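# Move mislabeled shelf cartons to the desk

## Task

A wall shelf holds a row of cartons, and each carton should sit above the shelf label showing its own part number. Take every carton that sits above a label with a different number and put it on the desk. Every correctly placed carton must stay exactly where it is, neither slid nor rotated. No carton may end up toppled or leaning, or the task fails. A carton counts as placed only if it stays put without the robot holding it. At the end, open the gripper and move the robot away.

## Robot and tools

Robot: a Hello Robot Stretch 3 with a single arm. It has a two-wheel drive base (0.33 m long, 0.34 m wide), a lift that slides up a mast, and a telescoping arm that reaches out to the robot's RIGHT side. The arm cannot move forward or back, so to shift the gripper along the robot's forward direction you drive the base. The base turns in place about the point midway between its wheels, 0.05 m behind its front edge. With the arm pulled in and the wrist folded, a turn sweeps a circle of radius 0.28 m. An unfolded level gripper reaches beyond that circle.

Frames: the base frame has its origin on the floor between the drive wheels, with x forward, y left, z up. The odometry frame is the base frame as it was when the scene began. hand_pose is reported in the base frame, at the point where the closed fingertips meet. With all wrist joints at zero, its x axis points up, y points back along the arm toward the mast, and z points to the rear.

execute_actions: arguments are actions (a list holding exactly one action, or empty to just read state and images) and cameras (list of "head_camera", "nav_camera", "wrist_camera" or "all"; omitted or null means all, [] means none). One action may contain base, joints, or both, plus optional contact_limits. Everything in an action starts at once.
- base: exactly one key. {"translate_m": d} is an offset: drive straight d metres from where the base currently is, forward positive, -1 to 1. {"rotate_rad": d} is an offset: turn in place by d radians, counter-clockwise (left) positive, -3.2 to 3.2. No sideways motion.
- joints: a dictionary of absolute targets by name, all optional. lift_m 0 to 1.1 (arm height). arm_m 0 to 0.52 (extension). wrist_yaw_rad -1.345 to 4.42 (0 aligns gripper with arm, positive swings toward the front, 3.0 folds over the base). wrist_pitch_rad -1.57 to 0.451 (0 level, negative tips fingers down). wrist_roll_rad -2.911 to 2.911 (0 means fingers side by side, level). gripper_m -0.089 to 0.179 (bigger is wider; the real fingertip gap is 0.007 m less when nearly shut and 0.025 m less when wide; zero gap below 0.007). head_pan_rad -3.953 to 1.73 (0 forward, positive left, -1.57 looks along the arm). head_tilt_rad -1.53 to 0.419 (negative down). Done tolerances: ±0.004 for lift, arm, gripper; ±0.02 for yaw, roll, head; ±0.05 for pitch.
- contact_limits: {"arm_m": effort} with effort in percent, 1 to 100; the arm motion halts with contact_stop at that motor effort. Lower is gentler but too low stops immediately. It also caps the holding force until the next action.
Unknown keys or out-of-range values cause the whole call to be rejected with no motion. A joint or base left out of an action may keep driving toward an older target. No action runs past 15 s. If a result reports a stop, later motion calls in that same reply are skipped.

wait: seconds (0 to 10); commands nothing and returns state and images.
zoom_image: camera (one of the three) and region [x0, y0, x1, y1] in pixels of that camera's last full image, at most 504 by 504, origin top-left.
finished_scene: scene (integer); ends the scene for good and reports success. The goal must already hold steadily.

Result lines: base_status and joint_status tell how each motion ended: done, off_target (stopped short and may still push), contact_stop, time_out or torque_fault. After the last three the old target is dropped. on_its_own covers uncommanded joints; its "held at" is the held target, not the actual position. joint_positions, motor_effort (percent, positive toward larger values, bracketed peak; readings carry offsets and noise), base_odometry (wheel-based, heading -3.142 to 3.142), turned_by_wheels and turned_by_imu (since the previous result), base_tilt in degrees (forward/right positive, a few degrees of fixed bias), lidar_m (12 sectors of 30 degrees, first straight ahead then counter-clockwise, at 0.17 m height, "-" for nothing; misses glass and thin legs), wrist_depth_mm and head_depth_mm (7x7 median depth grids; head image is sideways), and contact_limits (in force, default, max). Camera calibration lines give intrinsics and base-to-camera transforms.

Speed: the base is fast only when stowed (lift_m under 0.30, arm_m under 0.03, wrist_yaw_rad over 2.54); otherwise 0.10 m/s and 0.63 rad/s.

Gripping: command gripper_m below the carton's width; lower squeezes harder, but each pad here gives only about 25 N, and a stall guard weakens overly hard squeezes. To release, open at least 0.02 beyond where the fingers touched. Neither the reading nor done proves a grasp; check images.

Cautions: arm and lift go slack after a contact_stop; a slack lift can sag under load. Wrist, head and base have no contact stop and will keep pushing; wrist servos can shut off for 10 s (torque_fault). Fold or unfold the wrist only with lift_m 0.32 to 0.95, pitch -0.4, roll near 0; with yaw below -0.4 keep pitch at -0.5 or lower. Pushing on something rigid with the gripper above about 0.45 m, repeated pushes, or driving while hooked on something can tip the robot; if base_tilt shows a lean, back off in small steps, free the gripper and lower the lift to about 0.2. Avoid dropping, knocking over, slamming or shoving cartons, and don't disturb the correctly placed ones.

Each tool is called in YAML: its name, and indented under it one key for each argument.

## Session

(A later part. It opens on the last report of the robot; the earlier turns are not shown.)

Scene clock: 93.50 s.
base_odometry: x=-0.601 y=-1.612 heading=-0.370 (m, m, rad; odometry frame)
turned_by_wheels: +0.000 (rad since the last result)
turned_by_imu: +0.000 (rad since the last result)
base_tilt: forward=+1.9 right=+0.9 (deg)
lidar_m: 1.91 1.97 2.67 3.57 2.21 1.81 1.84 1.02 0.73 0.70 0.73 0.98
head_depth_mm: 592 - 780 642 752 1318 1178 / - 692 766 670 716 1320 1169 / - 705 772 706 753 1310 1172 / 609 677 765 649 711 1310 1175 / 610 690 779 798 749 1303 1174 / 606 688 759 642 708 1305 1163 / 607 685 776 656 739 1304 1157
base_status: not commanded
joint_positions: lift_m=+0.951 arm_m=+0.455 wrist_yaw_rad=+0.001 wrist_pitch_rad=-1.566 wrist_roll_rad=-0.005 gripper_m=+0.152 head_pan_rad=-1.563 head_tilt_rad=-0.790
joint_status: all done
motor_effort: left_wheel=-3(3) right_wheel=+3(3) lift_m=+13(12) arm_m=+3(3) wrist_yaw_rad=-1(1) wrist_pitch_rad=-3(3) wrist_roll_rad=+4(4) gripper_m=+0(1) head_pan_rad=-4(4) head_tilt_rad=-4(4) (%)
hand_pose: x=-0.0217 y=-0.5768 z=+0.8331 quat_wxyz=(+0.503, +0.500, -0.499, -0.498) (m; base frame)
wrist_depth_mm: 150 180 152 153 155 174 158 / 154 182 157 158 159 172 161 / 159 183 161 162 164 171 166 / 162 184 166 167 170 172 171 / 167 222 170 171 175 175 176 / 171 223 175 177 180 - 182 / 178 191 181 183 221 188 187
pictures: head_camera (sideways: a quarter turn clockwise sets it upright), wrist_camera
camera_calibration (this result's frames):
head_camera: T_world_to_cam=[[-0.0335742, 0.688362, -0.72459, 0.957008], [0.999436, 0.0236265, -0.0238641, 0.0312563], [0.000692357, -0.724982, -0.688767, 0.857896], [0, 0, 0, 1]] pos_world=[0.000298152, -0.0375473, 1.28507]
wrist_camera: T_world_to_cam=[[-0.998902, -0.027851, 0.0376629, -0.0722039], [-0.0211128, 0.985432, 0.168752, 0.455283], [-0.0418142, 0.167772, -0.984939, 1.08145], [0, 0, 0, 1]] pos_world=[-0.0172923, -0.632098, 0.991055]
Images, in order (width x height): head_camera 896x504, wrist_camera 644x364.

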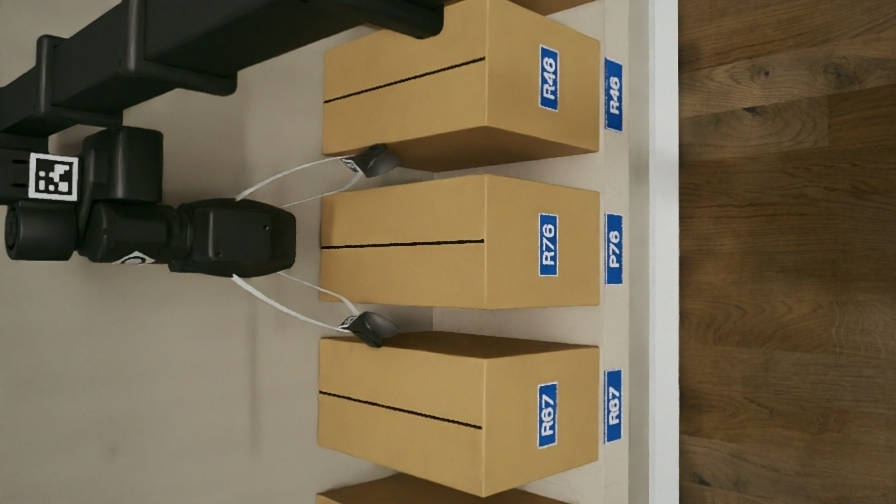

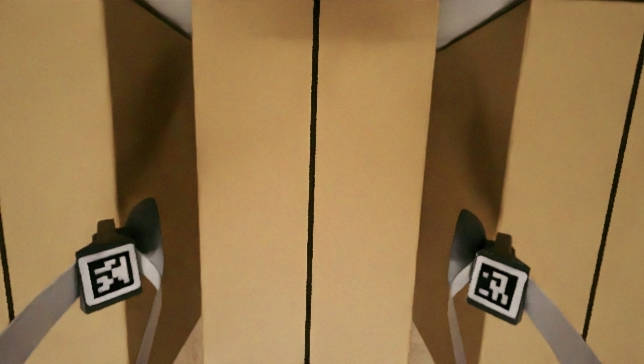

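execute_actions:
  actions:
    - {"joints":{"lift_m":0.932}}
  cameras: []

execute_actions:
  actions:
    - {"joints":{"gripper_m":0.14}}
  cameras: []

execute_actions:
  actions:
    - {"joints":{"lift_m":0.905}}
  cameras: ["head_camera","wrist_camera"]

Scene clock: 99.70 s.
base_odometry: x=-0.601 y=-1.612 heading=-0.370 (m, m, rad; odometry frame)
turned_by_wheels: +0.000 (rad since the last result)
turned_by_imu: -0.001 (rad since the last result)
base_tilt: forward=+2.0 right=+0.9 (deg)
lidar_m: 1.90 1.97 2.67 3.57 2.20 1.80 1.84 1.02 0.73 0.70 0.73 0.98
head_depth_mm: 602 - - 639 754 1326 1180 / - 709 768 673 716 1320 1185 / - 712 772 694 751 1319 1177 / 599 678 762 648 710 1314 1178 / 609 691 764 809 749 1311 1172 / 607 688 761 644 707 1308 1163 / 606 685 775 657 738 1291 1161
base_status: not commanded
joint_positions: lift_m=+0.933 arm_m=+0.455 wrist_yaw_rad=+0.001 wrist_pitch_rad=-1.568 wrist_roll_rad=-0.004 gripper_m=+0.152 head_pan_rad=-1.563 head_tilt_rad=-0.790
joint_status: all done
motor_effort: left_wheel=-2(7) right_wheel=+3(14) lift_m=+12(15) arm_m=+3(3) wrist_yaw_rad=-1(1) wrist_pitch_rad=-2(3) wrist_roll_rad=+3(3) gripper_m=+1(2) head_pan_rad=-4(4) head_tilt_rad=-4(4) (%)
hand_pose: x=-0.0217 y=-0.5763 z=+0.8152 quat_wxyz=(+0.502, +0.501, -0.499, -0.498) (m; base frame)
wrist_depth_mm: 134 169 135 137 138 175 140 / 137 183 139 140 142 172 143 / 141 184 143 144 146 171 148 / 145 186 147 148 150 169 152 / 149 221 152 153 155 157 157 / - 225 156 158 159 - 161 / 159 185 161 163 166 175 167
pictures: none
No camera images: the call's "cameras" was empty. Leave "cameras" out to get every camera's image.

Scene clock: 100.30 s.
base_odometry: x=-0.601 y=-1.612 heading=-0.370 (m, m, rad; odometry frame)
turned_by_wheels: +0.000 (rad since the last result)
turned_by_imu: +0.000 (rad since the last result)
base_tilt: forward=+2.1 right=+0.8 (deg)
lidar_m: 1.91 1.97 2.67 3.57 2.21 1.81 1.84 1.02 0.73 0.70 0.73 0.98
head_depth_mm: 603 - - 640 755 1328 1178 / - 707 768 671 716 1320 1180 / - 713 772 696 750 1316 1174 / 599 678 765 648 711 1313 1162 / 608 688 780 806 749 1309 1170 / 609 689 758 643 709 1303 1165 / 608 686 777 656 738 1301 1161
base_status: not commanded
joint_positions: lift_m=+0.933 arm_m=+0.455 wrist_yaw_rad=+0.001 wrist_pitch_rad=-1.568 wrist_roll_rad=-0.004 gripper_m=+0.140 head_pan_rad=-1.563 head_tilt_rad=-0.790
joint_status: all done
motor_effort: left_wheel=-2(2) right_wheel=+3(3) lift_m=+13(13) arm_m=+3(3) wrist_yaw_rad=+0(1) wrist_pitch_rad=-2(2) wrist_roll_rad=+3(3) gripper_m=-1(100) head_pan_rad=-5(4) head_tilt_rad=-3(4) (%)
hand_pose: x=-0.0217 y=-0.5763 z=+0.8152 quat_wxyz=(+0.502, +0.501, -0.499, -0.498) (m; base frame)
wrist_depth_mm: 134 168 135 136 138 174 140 / 138 182 139 141 142 172 144 / 141 185 143 145 146 171 148 / 145 186 147 148 150 169 152 / 150 182 151 153 154 158 156 / 153 226 156 158 159 160 161 / 159 192 161 162 165 176 167
pictures: none
No camera images: the call's "cameras" was empty. Leave "cameras" out to get every camera's image.

Scene clock: 101.33 s.
base_odometry: x=-0.601 y=-1.612 heading=-0.370 (m, m, rad; odometry frame)
turned_by_wheels: +0.000 (rad since the last result)
turned_by_imu: +0.000 (rad since the last result)
base_tilt: forward=+2.1 right=+0.8 (deg)
lidar_m: 1.91 1.97 2.66 3.57 2.21 1.81 1.83 1.02 0.73 0.70 0.73 0.98
head_depth_mm: 614 669 - - 750 1329 1184 / 592 723 761 672 716 1325 1178 / 592 719 770 685 751 1325 1179 / 601 685 745 650 712 1311 1166 / 609 690 777 700 752 1307 1169 / 607 689 760 644 707 1309 1157 / 606 686 773 657 737 1293 1165
base_status: not commanded
joint_positions: lift_m=+0.906 arm_m=+0.455 wrist_yaw_rad=+0.001 wrist_pitch_rad=-1.568 wrist_roll_rad=-0.004 gripper_m=+0.140 head_pan_rad=-1.563 head_tilt_rad=-0.790
joint_status: all done
motor_effort: left_wheel=-2(2) right_wheel=+3(3) lift_m=+10(13) arm_m=+3(3) wrist_yaw_rad=-1(1) wrist_pitch_rad=-1(2) wrist_roll_rad=+3(3) gripper_m=-6(4) head_pan_rad=-5(4) head_tilt_rad=-4(4) (%)
hand_pose: x=-0.0217 y=-0.5763 z=+0.7883 quat_wxyz=(+0.502, +0.501, -0.499, -0.498) (m; base frame)
wrist_depth_mm: 132 149 111 112 113 154 118 / 133 149 114 115 116 162 119 / 134 160 117 118 119 160 123 / 135 162 120 121 122 168 126 / 136 124 124 125 127 157 129 / - 128 128 129 130 - 133 / 139 167 132 133 134 175 137
pictures: head_camera (sideways: a quarter turn clockwise sets it upright), wrist_camera
camera_calibration (this result's frames):
head_camera: T_world_to_cam=[[-0.0335301, 0.688624, -0.724343, 0.956686], [0.999438, 0.0235682, -0.0238583, 0.0312487], [0.000642015, -0.724735, -0.689027, 0.858235], [0, 0, 0, 1]] pos_world=[0.000295595, -0.0375409, 1.28506]
wrist_camera: T_world_to_cam=[[-0.998921, -0.0272494, 0.0376069, -0.0701129], [-0.0204432, 0.985098, 0.170772, 0.460612], [-0.0417, 0.169819, -0.984593, 1.03814], [0, 0, 0, 1]] pos_world=[-0.0173306, -0.631954, 0.946119]
Images, in order (width x height): head_camera 896x504, wrist_camera 644x364.

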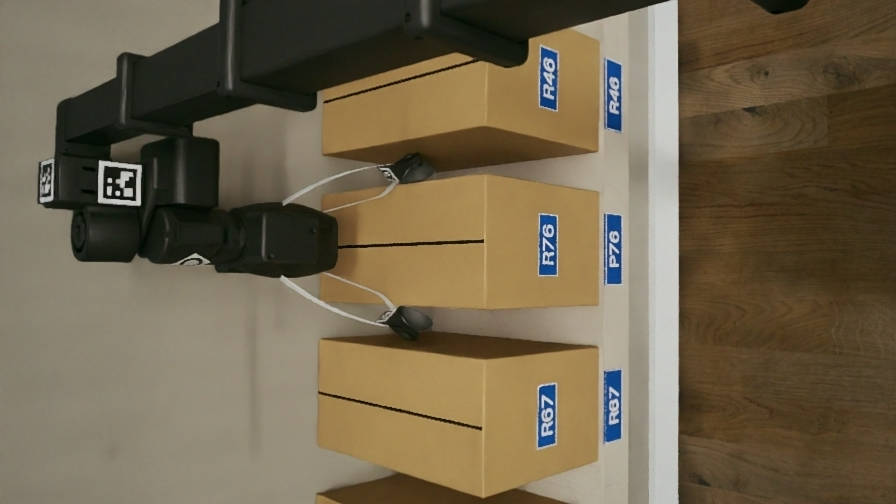

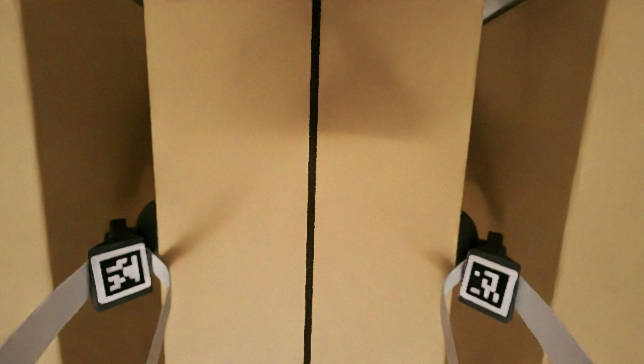

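execute_actions:
  actions:
    - {"joints":{"gripper_m":0.04}}
  cameras: []

execute_actions:
  actions:
    - {"joints":{"lift_m":0.94}}
  cameras: ["head_camera","wrist_camera"]

Scene clock: 105.43 s.
base_odometry: x=-0.601 y=-1.612 heading=-0.370 (m, m, rad; odometry frame)
turned_by_wheels: +0.000 (rad since the last result)
turned_by_imu: -0.001 (rad since the last result)
base_tilt: forward=+2.0 right=+0.7 (deg)
lidar_m: 1.91 1.97 2.67 3.58 2.20 1.81 1.84 1.02 0.73 0.70 0.73 0.98
head_depth_mm: 613 673 - - 749 1329 1184 / 592 724 762 671 719 1329 1178 / 591 723 773 689 750 1317 1173 / 600 686 749 650 713 1301 1169 / 609 692 778 702 749 1311 1167 / 608 690 762 644 709 1301 1166 / 605 685 776 658 738 1301 1159
base_status: not commanded
joint_positions: lift_m=+0.906 arm_m=+0.455 wrist_yaw_rad=+0.001 wrist_pitch_rad=-1.569 wrist_roll_rad=-0.004 gripper_m=+0.102 head_pan_rad=-1.563 head_tilt_rad=-0.790
joint_status: gripper_m off_target (ended at +0.102, target +0.040)
motor_effort: left_wheel=-2(3) right_wheel=+3(3) lift_m=+10(10) arm_m=+3(3) wrist_yaw_rad=-1(1) wrist_pitch_rad=-1(2) wrist_roll_rad=+3(3) gripper_m=-99(100) head_pan_rad=-5(4) head_tilt_rad=-4(4) (%)
hand_pose: x=-0.0217 y=-0.5760 z=+0.7883 quat_wxyz=(+0.502, +0.501, -0.499, -0.499) (m; base frame)
wrist_depth_mm: 133 148 112 112 113 154 118 / 133 149 115 116 117 162 120 / 134 159 118 119 120 160 123 / 135 161 121 122 123 169 126 / 136 126 125 126 127 157 130 / 130 130 128 130 131 147 134 / 139 172 132 133 135 175 137
pictures: none
No camera images: the call's "cameras" was empty. Leave "cameras" out to get every camera's image.

Scene clock: 106.57 s.
base_odometry: x=-0.601 y=-1.612 heading=-0.370 (m, m, rad; odometry frame)
turned_by_wheels: +0.000 (rad since the last result)
turned_by_imu: +0.000 (rad since the last result)
base_tilt: forward=+2.0 right=+0.9 (deg)
lidar_m: 1.91 1.97 2.66 3.60 2.21 1.80 1.84 1.02 0.73 0.70 0.73 0.98
head_depth_mm: 604 - - 640 752 1324 1180 / - 706 765 673 715 1318 1175 / - 714 766 641 751 1321 1175 / 600 679 715 621 711 1321 1166 / 609 689 760 697 751 1305 1162 / 607 690 760 643 708 1294 1165 / 605 685 773 657 738 1296 1162
base_status: not commanded
joint_positions: lift_m=+0.939 arm_m=+0.455 wrist_yaw_rad=+0.001 wrist_pitch_rad=-1.569 wrist_roll_rad=-0.004 gripper_m=+0.087 head_pan_rad=-1.563 head_tilt_rad=-0.790
joint_status: all done
on_its_own: gripper_m moved -0.016 toward your old target +0.040
motor_effort: left_wheel=-2(2) right_wheel=+3(4) lift_m=+46(50) arm_m=+3(3) wrist_yaw_rad=-1(1) wrist_pitch_rad=-2(2) wrist_roll_rad=+3(3) gripper_m=-98(100) head_pan_rad=-4(5) head_tilt_rad=-4(3) (%)
hand_pose: x=-0.0217 y=-0.5761 z=+0.8216 quat_wxyz=(+0.502, +0.501, -0.499, -0.498) (m; base frame)
wrist_depth_mm: 140 148 113 114 115 162 146 / 143 150 116 117 118 161 149 / 147 160 119 120 121 160 154 / 151 162 123 124 125 169 159 / 156 127 126 128 128 165 164 / 159 132 130 131 132 167 169 / 166 178 134 135 137 176 174
pictures: head_camera (sideways: a quarter turn clockwise sets it upright), wrist_camera
camera_calibration (this result's frames):
head_camera: T_world_to_cam=[[-0.0335302, 0.688624, -0.724343, 0.956686], [0.999437, 0.0235683, -0.0238583, 0.0312487], [0.000642102, -0.724735, -0.689027, 0.858234], [0, 0, 0, 1]] pos_world=[0.0002956, -0.0375409, 1.28506]
wrist_camera: T_world_to_cam=[[-0.998921, -0.027271, 0.0375897, -0.0713607], [-0.0204399, 0.984985, 0.171423, 0.454151], [-0.0417002, 0.17047, -0.98448, 1.07122], [0, 0, 0, 1]] pos_world=[-0.0173308, -0.631889, 0.979424]
Images, in order (width x height): head_camera 896x504, wrist_camera 644x364.

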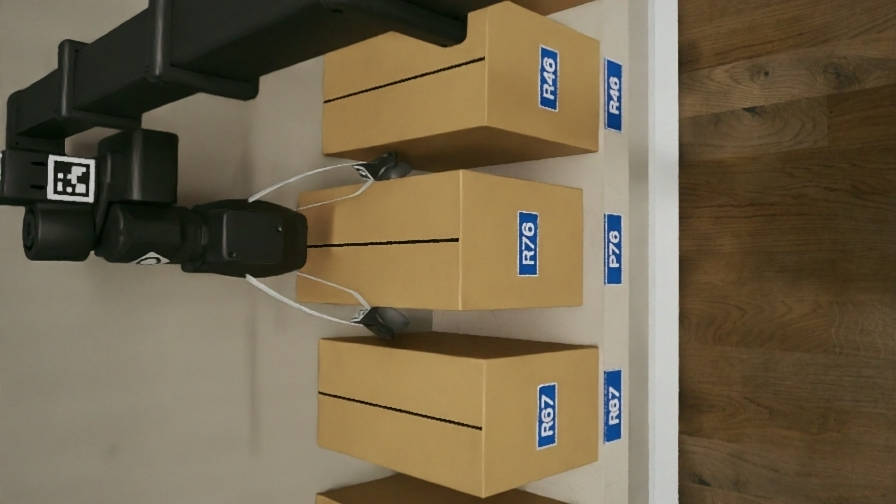

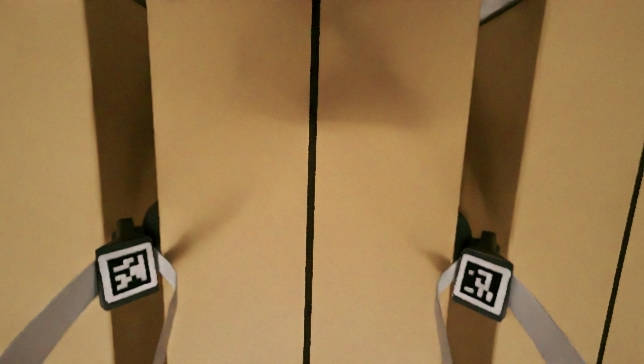

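execute_actions:
  actions:
    - {"joints":{"arm_m":0.05,"gripper_m":0.07,"lift_m":0.96}}
  cameras: ["head_camera","wrist_camera"]

execute_actions:
  actions:
    - {"base":{"rotate_rad":1.57},"joints":{"head_pan_rad":0,"head_tilt_rad":-0.35}}

Scene clock: 121.37 s.
base_odometry: x=-0.601 y=-1.612 heading=-0.370 (m, m, rad; odometry frame)
turned_by_wheels: +0.000 (rad since the last result)
turned_by_imu: -0.003 (rad since the last result)
base_tilt: forward=+1.9 right=+0.8 (deg)
lidar_m: 1.91 1.97 2.66 3.55 2.20 1.81 1.84 1.01 0.73 0.70 0.73 0.98
head_depth_mm: 615 690 - - - 1321 1179 / 612 694 - - - 1308 1124 / 613 694 770 - - - 366 / 610 691 782 877 - - 365 / 609 690 780 853 760 442 371 / 608 688 758 643 711 1305 1142 / 605 689 776 658 739 1298 1158
base_status: not commanded
joint_positions: lift_m=+0.959 arm_m=+0.050 wrist_yaw_rad=+0.001 wrist_pitch_rad=-1.568 wrist_roll_rad=-0.004 gripper_m=+0.072 head_pan_rad=-1.563 head_tilt_rad=-0.790
joint_status: all done
motor_effort: left_wheel=-3(2) right_wheel=+3(3) lift_m=+46(47) arm_m=-3(4) wrist_yaw_rad=-1(1) wrist_pitch_rad=-2(2) wrist_roll_rad=+3(3) gripper_m=-95(100) head_pan_rad=-5(4) head_tilt_rad=-5(4) (%)
hand_pose: x=-0.0217 y=-0.1719 z=+0.8416 quat_wxyz=(+0.502, +0.501, -0.499, -0.498) (m; base frame)
wrist_depth_mm: 912 907 113 114 115 944 954 / 931 915 116 117 118 953 998 / 948 942 119 120 121 - - / 986 990 123 124 125 - - / - 127 126 127 128 - - / - 131 130 132 132 - - / - - 134 135 136 - -
pictures: head_camera (sideways: a quarter turn clockwise sets it upright), wrist_camera
camera_calibration (this result's frames):
head_camera: T_world_to_cam=[[-0.0335299, 0.688625, -0.724342, 0.956685], [0.999438, 0.023568, -0.0238583, 0.0312487], [0.000641841, -0.724735, -0.689027, 0.858235], [0, 0, 0, 1]] pos_world=[0.000295586, -0.0375409, 1.28506]
wrist_camera: T_world_to_cam=[[-0.998921, -0.0272511, 0.0376039, -0.0610963], [-0.0204405, 0.985079, 0.170886, 0.0530036], [-0.0416996, 0.169932, -0.984573, 1.02198], [0, 0, 0, 1]] pos_world=[-0.0173307, -0.227545, 0.999454]
Images, in order (width x height): head_camera 896x504, wrist_camera 644x364.

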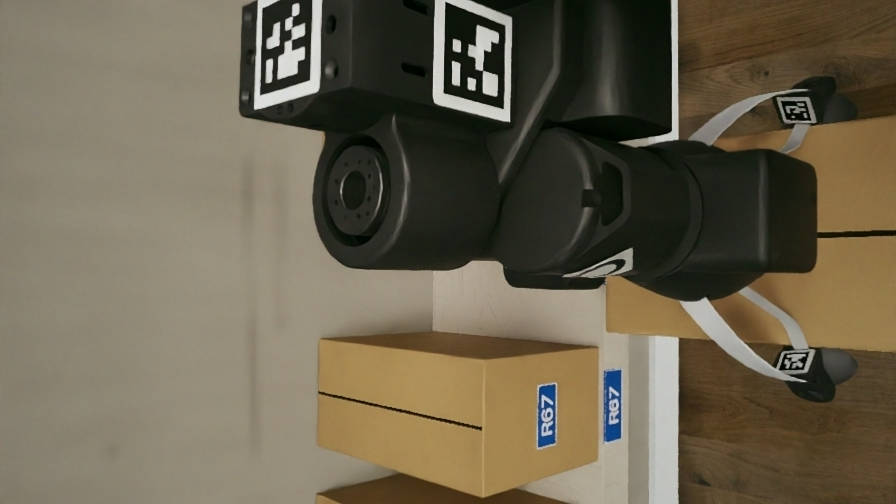

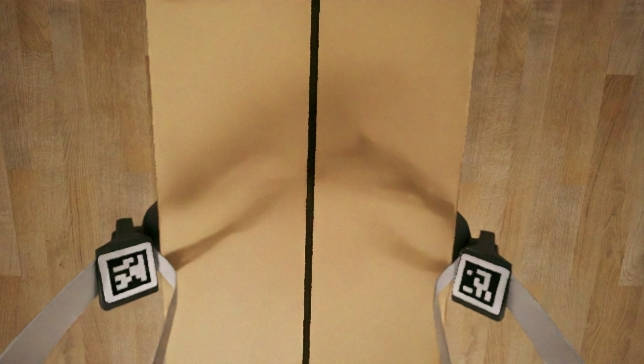

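Scene clock: 124.80 s.
base_odometry: x=-0.601 y=-1.612 heading=+1.200 (m, m, rad; odometry frame)
turned_by_wheels: +1.570 (rad since the last result)
turned_by_imu: +1.590 (rad since the last result)
base_tilt: forward=+2.1 right=+0.8 (deg)
lidar_m: 3.59 2.21 1.80 1.84 1.02 0.73 0.70 0.73 0.98 1.91 1.97 2.66
head_depth_mm: 3527 3800 - 3865 2563 1906 1534 / 3569 3858 - 3836 2532 1916 1534 / 3567 3822 - 3770 2520 1897 1519 / 3591 3761 3936 3698 2513 1897 1515 / 3513 3739 3892 3781 2490 1888 1513 / 3456 3789 3794 3724 2465 1862 1499 / 3525 3690 3793 3676 2459 1875 1491
base_status: done
joint_positions: lift_m=+0.959 arm_m=+0.050 wrist_yaw_rad=+0.001 wrist_pitch_rad=-1.568 wrist_roll_rad=-0.004 gripper_m=+0.088 head_pan_rad=-0.007 head_tilt_rad=-0.359
joint_status: all done
on_its_own: gripper_m is held at +0.087, not at your +0.070, by its stall guard, which is still easing
motor_effort: left_wheel=-3(8) right_wheel=+3(7) lift_m=+45(46) arm_m=-3(3) wrist_yaw_rad=-1(1) wrist_pitch_rad=-2(2) wrist_roll_rad=+4(3) gripper_m=-71(94) head_pan_rad=+3(47) head_tilt_rad=+4(28) (%)
hand_pose: x=-0.0217 y=-0.1719 z=+0.8416 quat_wxyz=(+0.502, +0.501, -0.499, -0.498) (m; base frame)
wrist_depth_mm: 912 902 113 114 115 950 763 / 916 957 115 117 118 960 772 / 951 962 119 120 121 967 760 / 954 968 122 124 125 - 759 / - 127 126 127 129 - 745 / - 131 130 131 133 904 743 / - - 134 135 137 - 447
pictures: head_camera (sideways: a quarter turn clockwise sets it upright), nav_camera (sideways: a quarter turn counterclockwise sets it upright), wrist_camera
camera_calibration (this result's frames):
head_camera: T_world_to_cam=[[-0.323147, -0.0260692, -0.94599, 1.24749], [0.00245591, 0.999594, -0.0283853, 0.0432389], [0.946346, -0.0114959, -0.322952, 0.376164], [0, 0, 0, 1]] pos_world=[0.0470345, -0.00637598, 1.30282]
nav_camera: T_world_to_cam=[[0.315963, 0.03198, 0.948233, -1.19505], [-0.0281054, -0.998678, 0.0430464, -0.00392157], [0.948355, -0.0402515, -0.314646, 0.365649], [0, 0, 0, 1]] pos_world=[0.0307152, 0.0490191, 1.2484]
wrist_camera: T_world_to_cam=[[-0.99892, -0.0272748, 0.037604, -0.0611005], [-0.0204639, 0.985078, 0.170886, 0.0530067], [-0.0417037, 0.169932, -0.984573, 1.02198], [0, 0, 0, 1]] pos_world=[-0.0173294, -0.227549, 0.999454]
Images, in order (width x height): head_camera 896x504, nav_camera 672x504, wrist_camera 644x364.

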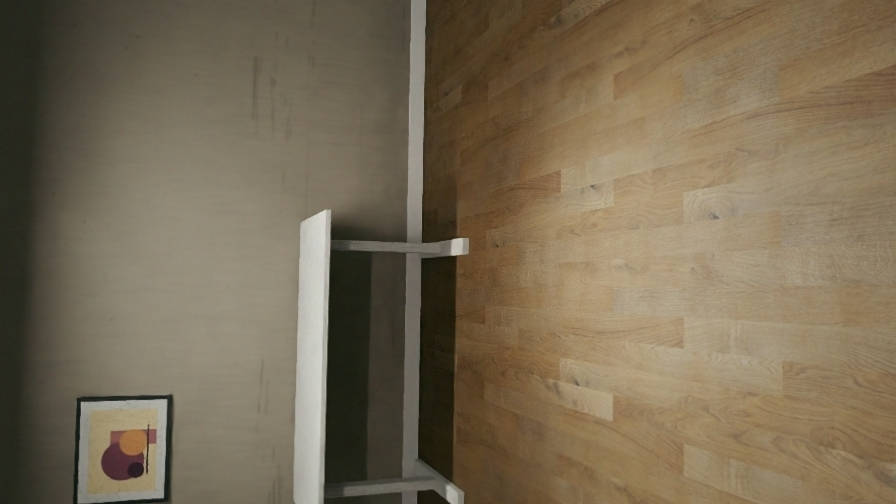

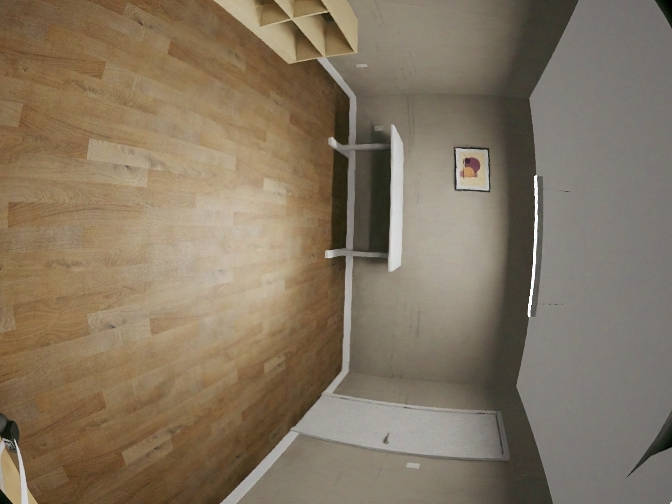

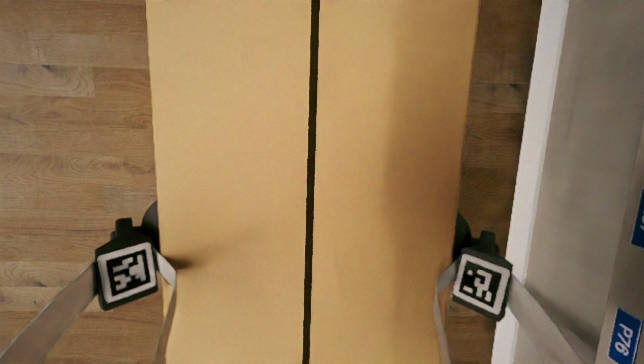

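execute_actions:
  actions:
    - {"base":{"rotate_rad":0.2},"joints":{"gripper_m":0.095,"lift_m":1.05,"head_pan_rad":-0.2}}
  cameras: []

execute_actions:
  actions:
    - {"base":{"translate_m":1.0}}
  cameras: ["wrist_camera"]

execute_actions:
  actions:
    - {"base":{"translate_m":1.0}}

Scene clock: 135.07 s.
base_odometry: x=-0.601 y=-1.612 heading=+1.400 (m, m, rad; odometry frame)
turned_by_wheels: +0.200 (rad since the last result)
turned_by_imu: +0.201 (rad since the last result)
base_tilt: forward=+2.0 right=+0.8 (deg)
lidar_m: 3.59 1.80 1.85 1.65 0.86 0.71 0.70 0.78 1.25 1.90 2.12 3.33
head_depth_mm: 3539 3827 - 3852 2585 1915 1531 / 3516 3796 - 3888 2546 1927 1523 / 3515 3749 - 3835 2543 1918 1523 / 3470 3805 3899 3686 2512 1891 1510 / 3495 3720 3880 3733 2507 1878 1501 / 3508 3765 3856 3660 2507 1863 1507 / 3467 3718 3838 3698 2456 1854 1497
base_status: done
joint_positions: lift_m=+1.049 arm_m=+0.050 wrist_yaw_rad=+0.001 wrist_pitch_rad=-1.568 wrist_roll_rad=-0.004 gripper_m=+0.096 head_pan_rad=-0.193 head_tilt_rad=-0.359
joint_status: all done
motor_effort: left_wheel=-3(9) right_wheel=+4(8) lift_m=+46(49) arm_m=-4(4) wrist_yaw_rad=-1(1) wrist_pitch_rad=-2(1) wrist_roll_rad=+3(3) gripper_m=-62(89) head_pan_rad=-4(26) head_tilt_rad=+4(4) (%)
hand_pose: x=-0.0217 y=-0.1719 z=+0.9316 quat_wxyz=(+0.502, +0.501, -0.499, -0.498) (m; base frame)
wrist_depth_mm: 985 960 113 114 115 - 906 / - - 116 117 118 - 868 / - - 119 120 121 - 815 / - - 123 124 125 - 791 / - 126 126 127 129 - 492 / - 131 130 131 132 908 483 / - - 134 136 137 - 507
pictures: none
No camera images: the call's "cameras" was empty. Leave "cameras" out to get every camera's image.

Scene clock: 146.00 s.
base_odometry: x=-0.430 y=-0.626 heading=+1.400 (m, m, rad; odometry frame)
turned_by_wheels: +0.000 (rad since the last result)
turned_by_imu: +0.001 (rad since the last result)
base_tilt: forward=+2.0 right=+0.9 (deg)
lidar_m: 2.75 1.80 1.45 1.28 1.84 1.69 1.68 1.87 2.10 2.09 2.32 2.63
head_depth_mm: 2677 2862 3024 3212 2592 1917 1539 / 2653 2830 2972 3210 2564 1917 1523 / 2666 2850 2949 3130 2550 1901 1528 / 2688 2846 2965 3182 2525 1893 1514 / 2657 2846 2935 3138 2482 1886 1502 / 2636 2832 2903 3129 2472 1888 1501 / 2638 2776 2926 3099 2476 1862 1492
base_status: done
joint_positions: lift_m=+1.049 arm_m=+0.050 wrist_yaw_rad=+0.001 wrist_pitch_rad=-1.568 wrist_roll_rad=-0.004 gripper_m=+0.096 head_pan_rad=-0.193 head_tilt_rad=-0.359
joint_status: not commanded
motor_effort: left_wheel=-3(6) right_wheel=+4(9) lift_m=+46(45) arm_m=-3(3) wrist_yaw_rad=-1(1) wrist_pitch_rad=-2(2) wrist_roll_rad=+3(3) gripper_m=-62(62) head_pan_rad=-5(4) head_tilt_rad=+4(4) (%)
hand_pose: x=-0.0217 y=-0.1719 z=+0.9316 quat_wxyz=(+0.502, +0.501, -0.499, -0.498) (m; base frame)
wrist_depth_mm: 994 984 113 114 115 - - / - - 116 117 118 - - / - - 119 120 121 - - / - - 122 123 125 - - / - 127 126 127 129 - - / - 131 130 132 133 - - / - - 134 135 137 - -
pictures: wrist_camera
camera_calibration (this result's frames):
wrist_camera: T_world_to_cam=[[-0.99892, -0.0272772, 0.037604, -0.064485], [-0.0204663, 0.985078, 0.170886, 0.0376212], [-0.0417041, 0.169932, -0.984573, 1.11059], [0, 0, 0, 1]] pos_world=[-0.0173293, -0.227543, 1.08945]
Images, in order (width x height): wrist_camera 644x364.

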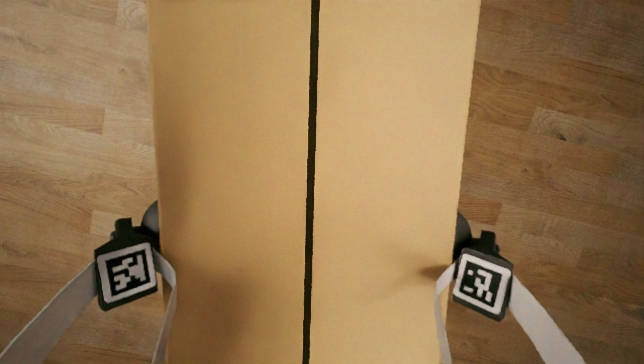

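Scene clock: 156.97 s.
base_odometry: x=-0.260 y=+0.359 heading=+1.399 (m, m, rad; odometry frame)
turned_by_wheels: +0.000 (rad since the last result)
turned_by_imu: +0.001 (rad since the last result)
base_tilt: forward=+2.1 right=+0.7 (deg)
lidar_m: 1.75 1.78 1.13 1.13 1.65 2.65 2.65 2.76 2.29 2.27 2.52 1.73
head_depth_mm: 1825 1922 2048 1749 2230 1897 1527 / 1810 1912 2060 1724 2310 1912 1516 / 1810 1918 2043 1693 2326 1907 1517 / 1826 1932 2024 1684 2308 1889 1521 / 1812 1925 2049 1669 2293 1871 1512 / 1781 1906 2015 1654 2290 1885 1494 / 1775 1905 2023 1627 2278 1852 1505
base_status: done
joint_positions: lift_m=+1.049 arm_m=+0.050 wrist_yaw_rad=+0.001 wrist_pitch_rad=-1.568 wrist_roll_rad=-0.004 gripper_m=+0.096 head_pan_rad=-0.193 head_tilt_rad=-0.359
joint_status: not commanded
motor_effort: left_wheel=-3(5) right_wheel=+3(9) lift_m=+46(46) arm_m=-4(3) wrist_yaw_rad=-1(1) wrist_pitch_rad=-1(1) wrist_roll_rad=+4(3) gripper_m=-62(61) head_pan_rad=-5(4) head_tilt_rad=+5(4) (%)
hand_pose: x=-0.0217 y=-0.1719 z=+0.9316 quat_wxyz=(+0.502, +0.501, -0.499, -0.498) (m; base frame)
wrist_depth_mm: 997 981 113 114 115 - - / - - 116 117 118 - - / - - 119 120 121 - - / - - 123 123 125 - - / - 127 126 128 128 - - / - 131 131 131 132 - - / - - 134 136 137 - -
pictures: head_camera (sideways: a quarter turn clockwise sets it upright), nav_camera (sideways: a quarter turn counterclockwise sets it upright), wrist_camera
camera_calibration (this result's frames):
head_camera: T_world_to_cam=[[-0.322256, 0.0340375, -0.94604, 1.24755], [0.187047, 0.981941, -0.0283861, 0.0421138], [0.927989, -0.186102, -0.322803, 0.376083], [0, 0, 0, 1]] pos_world=[0.0451524, -0.013827, 1.30283]
nav_camera: T_world_to_cam=[[0.316287, -0.0269013, 0.948282, -1.19511], [-0.212088, -0.976302, 0.0430431, -0.00279497], [0.924652, -0.214734, -0.314497, 0.365599], [0, 0, 0, 1]] pos_world=[0.0393539, 0.0436276, 1.24841]
wrist_camera: T_world_to_cam=[[-0.99892, -0.0272772, 0.037604, -0.064485], [-0.0204663, 0.985078, 0.170886, 0.0376211], [-0.0417041, 0.169932, -0.984573, 1.11059], [0, 0, 0, 1]] pos_world=[-0.0173293, -0.227543, 1.08945]
Images, in order (width x height): head_camera 896x504, nav_camera 672x504, wrist_camera 644x364.

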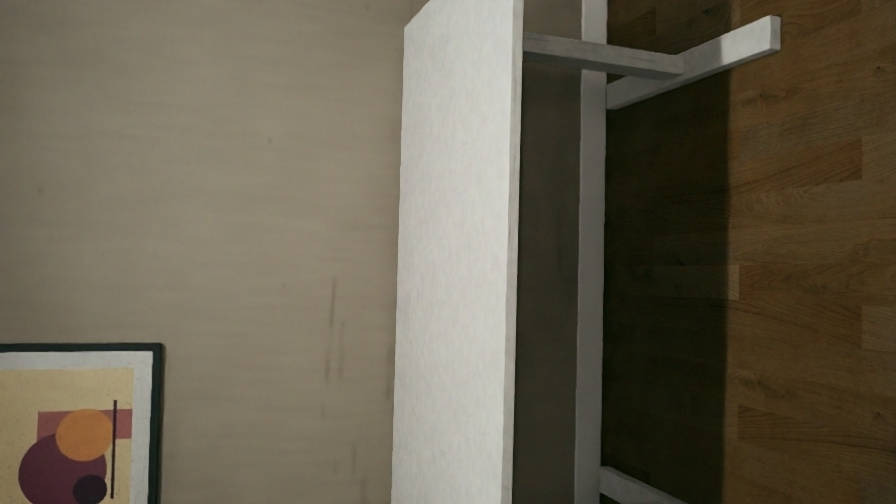

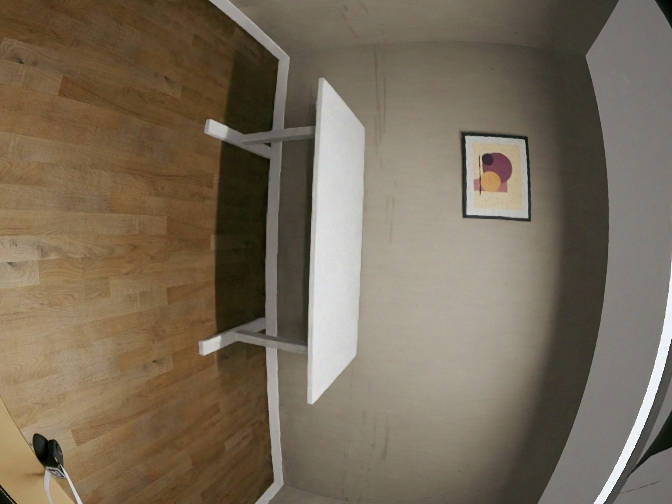

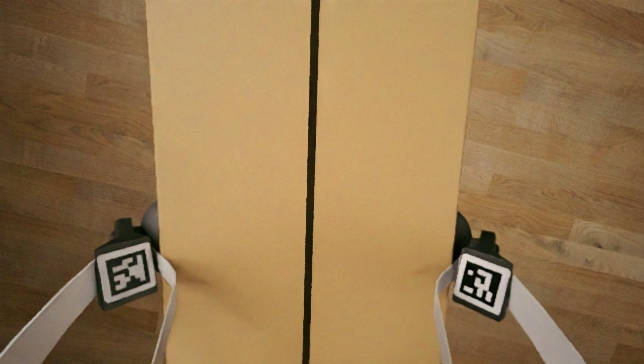

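execute_actions:
  actions:
    - {"base":{"translate_m":0.7},"joints":{"lift_m":1.09,"head_tilt_rad":-0.9}}
  cameras: ["head_camera","nav_camera"]

execute_actions:
  actions:
    - {"base":{"rotate_rad":1.39},"joints":{"head_pan_rad":-1.57,"head_tilt_rad":-0.8}}

Scene clock: 171.57 s.
base_odometry: x=-0.140 y=+1.049 heading=+1.399 (m, m, rad; odometry frame)
turned_by_wheels: +0.000 (rad since the last result)
turned_by_imu: +0.000 (rad since the last result)
base_tilt: forward=+2.0 right=+0.8 (deg)
lidar_m: 1.09 1.08 1.34 1.03 1.50 1.84 3.31 2.91 2.38 2.38 1.19 1.41
head_depth_mm: 1247 1056 863 1676 1451 1277 1159 / 1243 1043 858 1686 1447 1281 1148 / 1248 1038 853 1658 1444 1283 1140 / 1240 1033 853 1650 1436 1279 1142 / 1239 1028 848 1658 1432 1272 1132 / 1242 1023 842 1643 1426 1271 1133 / 1240 1015 840 1611 1432 1258 1132
base_status: done
joint_positions: lift_m=+1.089 arm_m=+0.050 wrist_yaw_rad=+0.001 wrist_pitch_rad=-1.568 wrist_roll_rad=-0.004 gripper_m=+0.096 head_pan_rad=-0.193 head_tilt_rad=-0.888
joint_status: all done
motor_effort: left_wheel=-4(5) right_wheel=+3(8) lift_m=+46(46) arm_m=-3(3) wrist_yaw_rad=-1(0) wrist_pitch_rad=-2(2) wrist_roll_rad=+3(3) gripper_m=-62(62) head_pan_rad=-4(4) head_tilt_rad=-4(34) (%)
hand_pose: x=-0.0217 y=-0.1719 z=+0.9716 quat_wxyz=(+0.502, +0.501, -0.499, -0.498) (m; base frame)
wrist_depth_mm: - - 113 114 115 - - / - - 116 117 118 - - / - - 120 120 121 - - / - - 123 124 125 - - / - 127 126 127 129 - - / - 131 130 131 133 - - / - - 133 135 137 - -
pictures: head_camera (sideways: a quarter turn clockwise sets it upright), nav_camera (sideways: a quarter turn counterclockwise sets it upright)
camera_calibration (this result's frames):
head_camera: T_world_to_cam=[[-0.747778, 0.11742, -0.653484, 0.868704], [0.173969, 0.984501, -0.0221734, 0.0340876], [0.640752, -0.130267, -0.756616, 0.94223], [0, 0, 0, 1]] pos_world=[0.0399316, -0.0128214, 1.28135]
nav_camera: T_world_to_cam=[[0.743893, -0.110689, 0.659069, -0.820632], [-0.188296, -0.980949, 0.0477821, -0.00907781], [0.641224, -0.159645, -0.750563, 0.934663], [0, 0, 0, 1]] pos_world=[0.00942481, 0.0494742, 1.24281]
Images, in order (width x height): head_camera 896x504, nav_camera 672x504.

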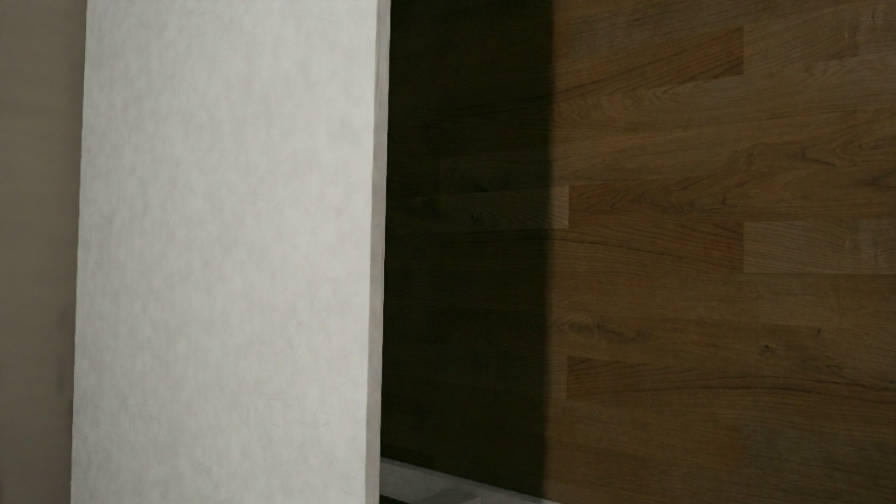

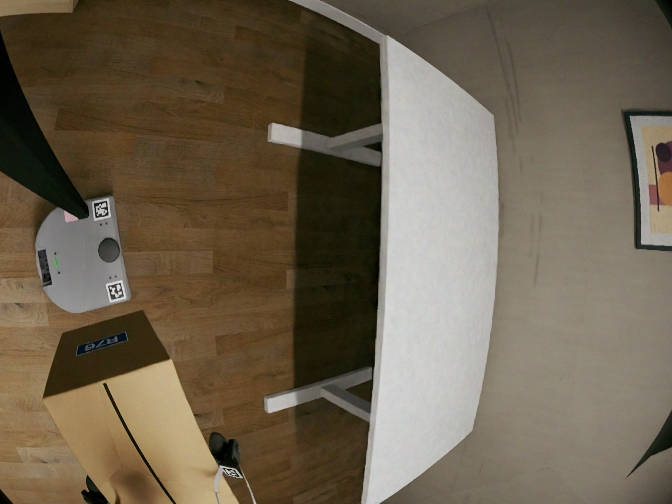

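Scene clock: 174.70 s.
base_odometry: x=-0.140 y=+1.049 heading=+2.789 (m, m, rad; odometry frame)
turned_by_wheels: +1.390 (rad since the last result)
turned_by_imu: +1.407 (rad since the last result)
base_tilt: forward=+2.0 right=+0.7 (deg)
lidar_m: 1.34 1.02 1.83 3.30 3.37 2.48 2.38 1.98 1.18 1.41 1.07 1.38
head_depth_mm: - - 938 863 1546 1323 1188 / - - - - 317 292 - / - - - - - 291 - / 1226 - - - - 291 - / 1264 1210 952 824 326 290 - / 1260 1197 948 1656 1514 1247 1165 / 1264 1199 943 1441 1488 1302 1155
base_status: done
joint_positions: lift_m=+1.089 arm_m=+0.050 wrist_yaw_rad=+0.001 wrist_pitch_rad=-1.568 wrist_roll_rad=-0.004 gripper_m=+0.096 head_pan_rad=-1.563 head_tilt_rad=-0.803
joint_status: all done
motor_effort: left_wheel=-3(10) right_wheel=+3(9) lift_m=+46(46) arm_m=-3(3) wrist_yaw_rad=-1(1) wrist_pitch_rad=-2(2) wrist_roll_rad=+3(3) gripper_m=-62(61) head_pan_rad=-4(46) head_tilt_rad=+1(11) (%)
hand_pose: x=-0.0217 y=-0.1719 z=+0.9716 quat_wxyz=(+0.502, +0.501, -0.499, -0.498) (m; base frame)
wrist_depth_mm: - - 113 114 115 - - / - - 116 117 118 - - / - - 119 120 121 - - / - - 123 123 125 - - / - 127 126 127 128 - - / - 131 130 131 132 - - / - - 134 135 137 - -
pictures: head_camera (sideways: a quarter turn clockwise sets it upright), nav_camera (sideways: a quarter turn counterclockwise sets it upright), wrist_camera
camera_calibration (this result's frames):
head_camera: T_world_to_cam=[[-0.0337782, 0.698027, -0.715274, 0.944869], [0.999429, 0.0241328, -0.0236464, 0.0309724], [0.000755723, -0.715665, -0.698444, 0.870481], [0, 0, 0, 1]] pos_world=[0.000303401, -0.037319, 1.28455]
nav_camera: T_world_to_cam=[[0.0395947, -0.692422, 0.720406, -0.896267], [-0.998825, -0.00726666, 0.0479127, -0.00430886], [-0.0279408, -0.721457, -0.691896, 0.862446], [0, 0, 0, 1]] pos_world=[0.0552811, 0.00159163, 1.24261]
wrist_camera: T_world_to_cam=[[-0.99892, -0.0272929, 0.037604, -0.0659921], [-0.0204818, 0.985078, 0.170886, 0.0307893], [-0.0417068, 0.169931, -0.984573, 1.14997], [0, 0, 0, 1]] pos_world=[-0.0173284, -0.227547, 1.12945]
Images, in order (width x height): head_camera 896x504, nav_camera 672x504, wrist_camera 644x364.

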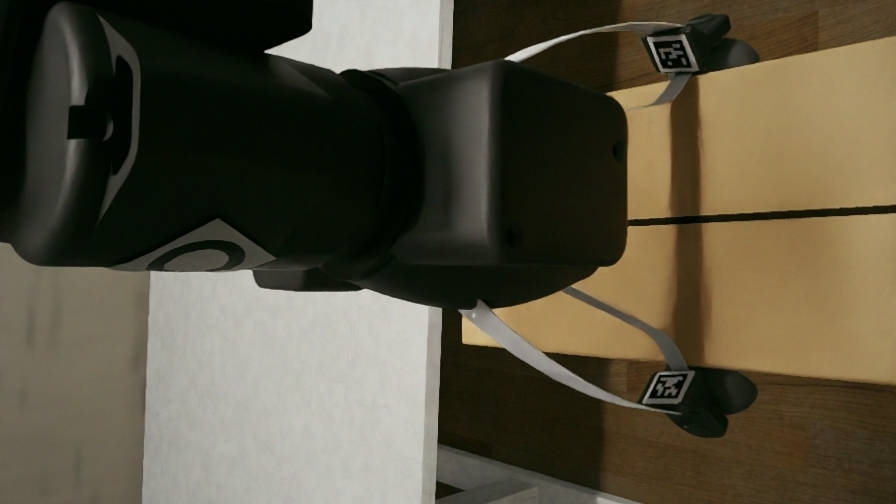

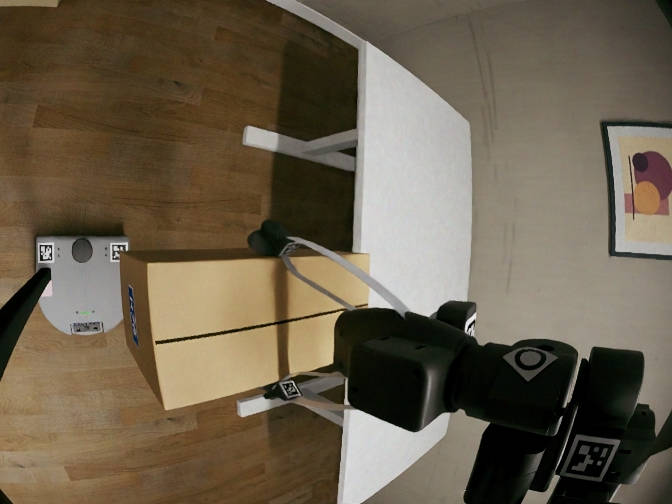

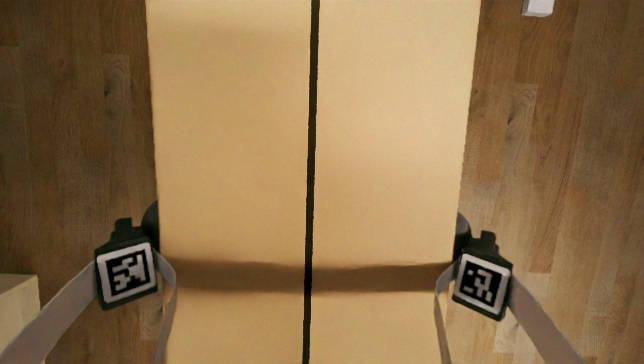

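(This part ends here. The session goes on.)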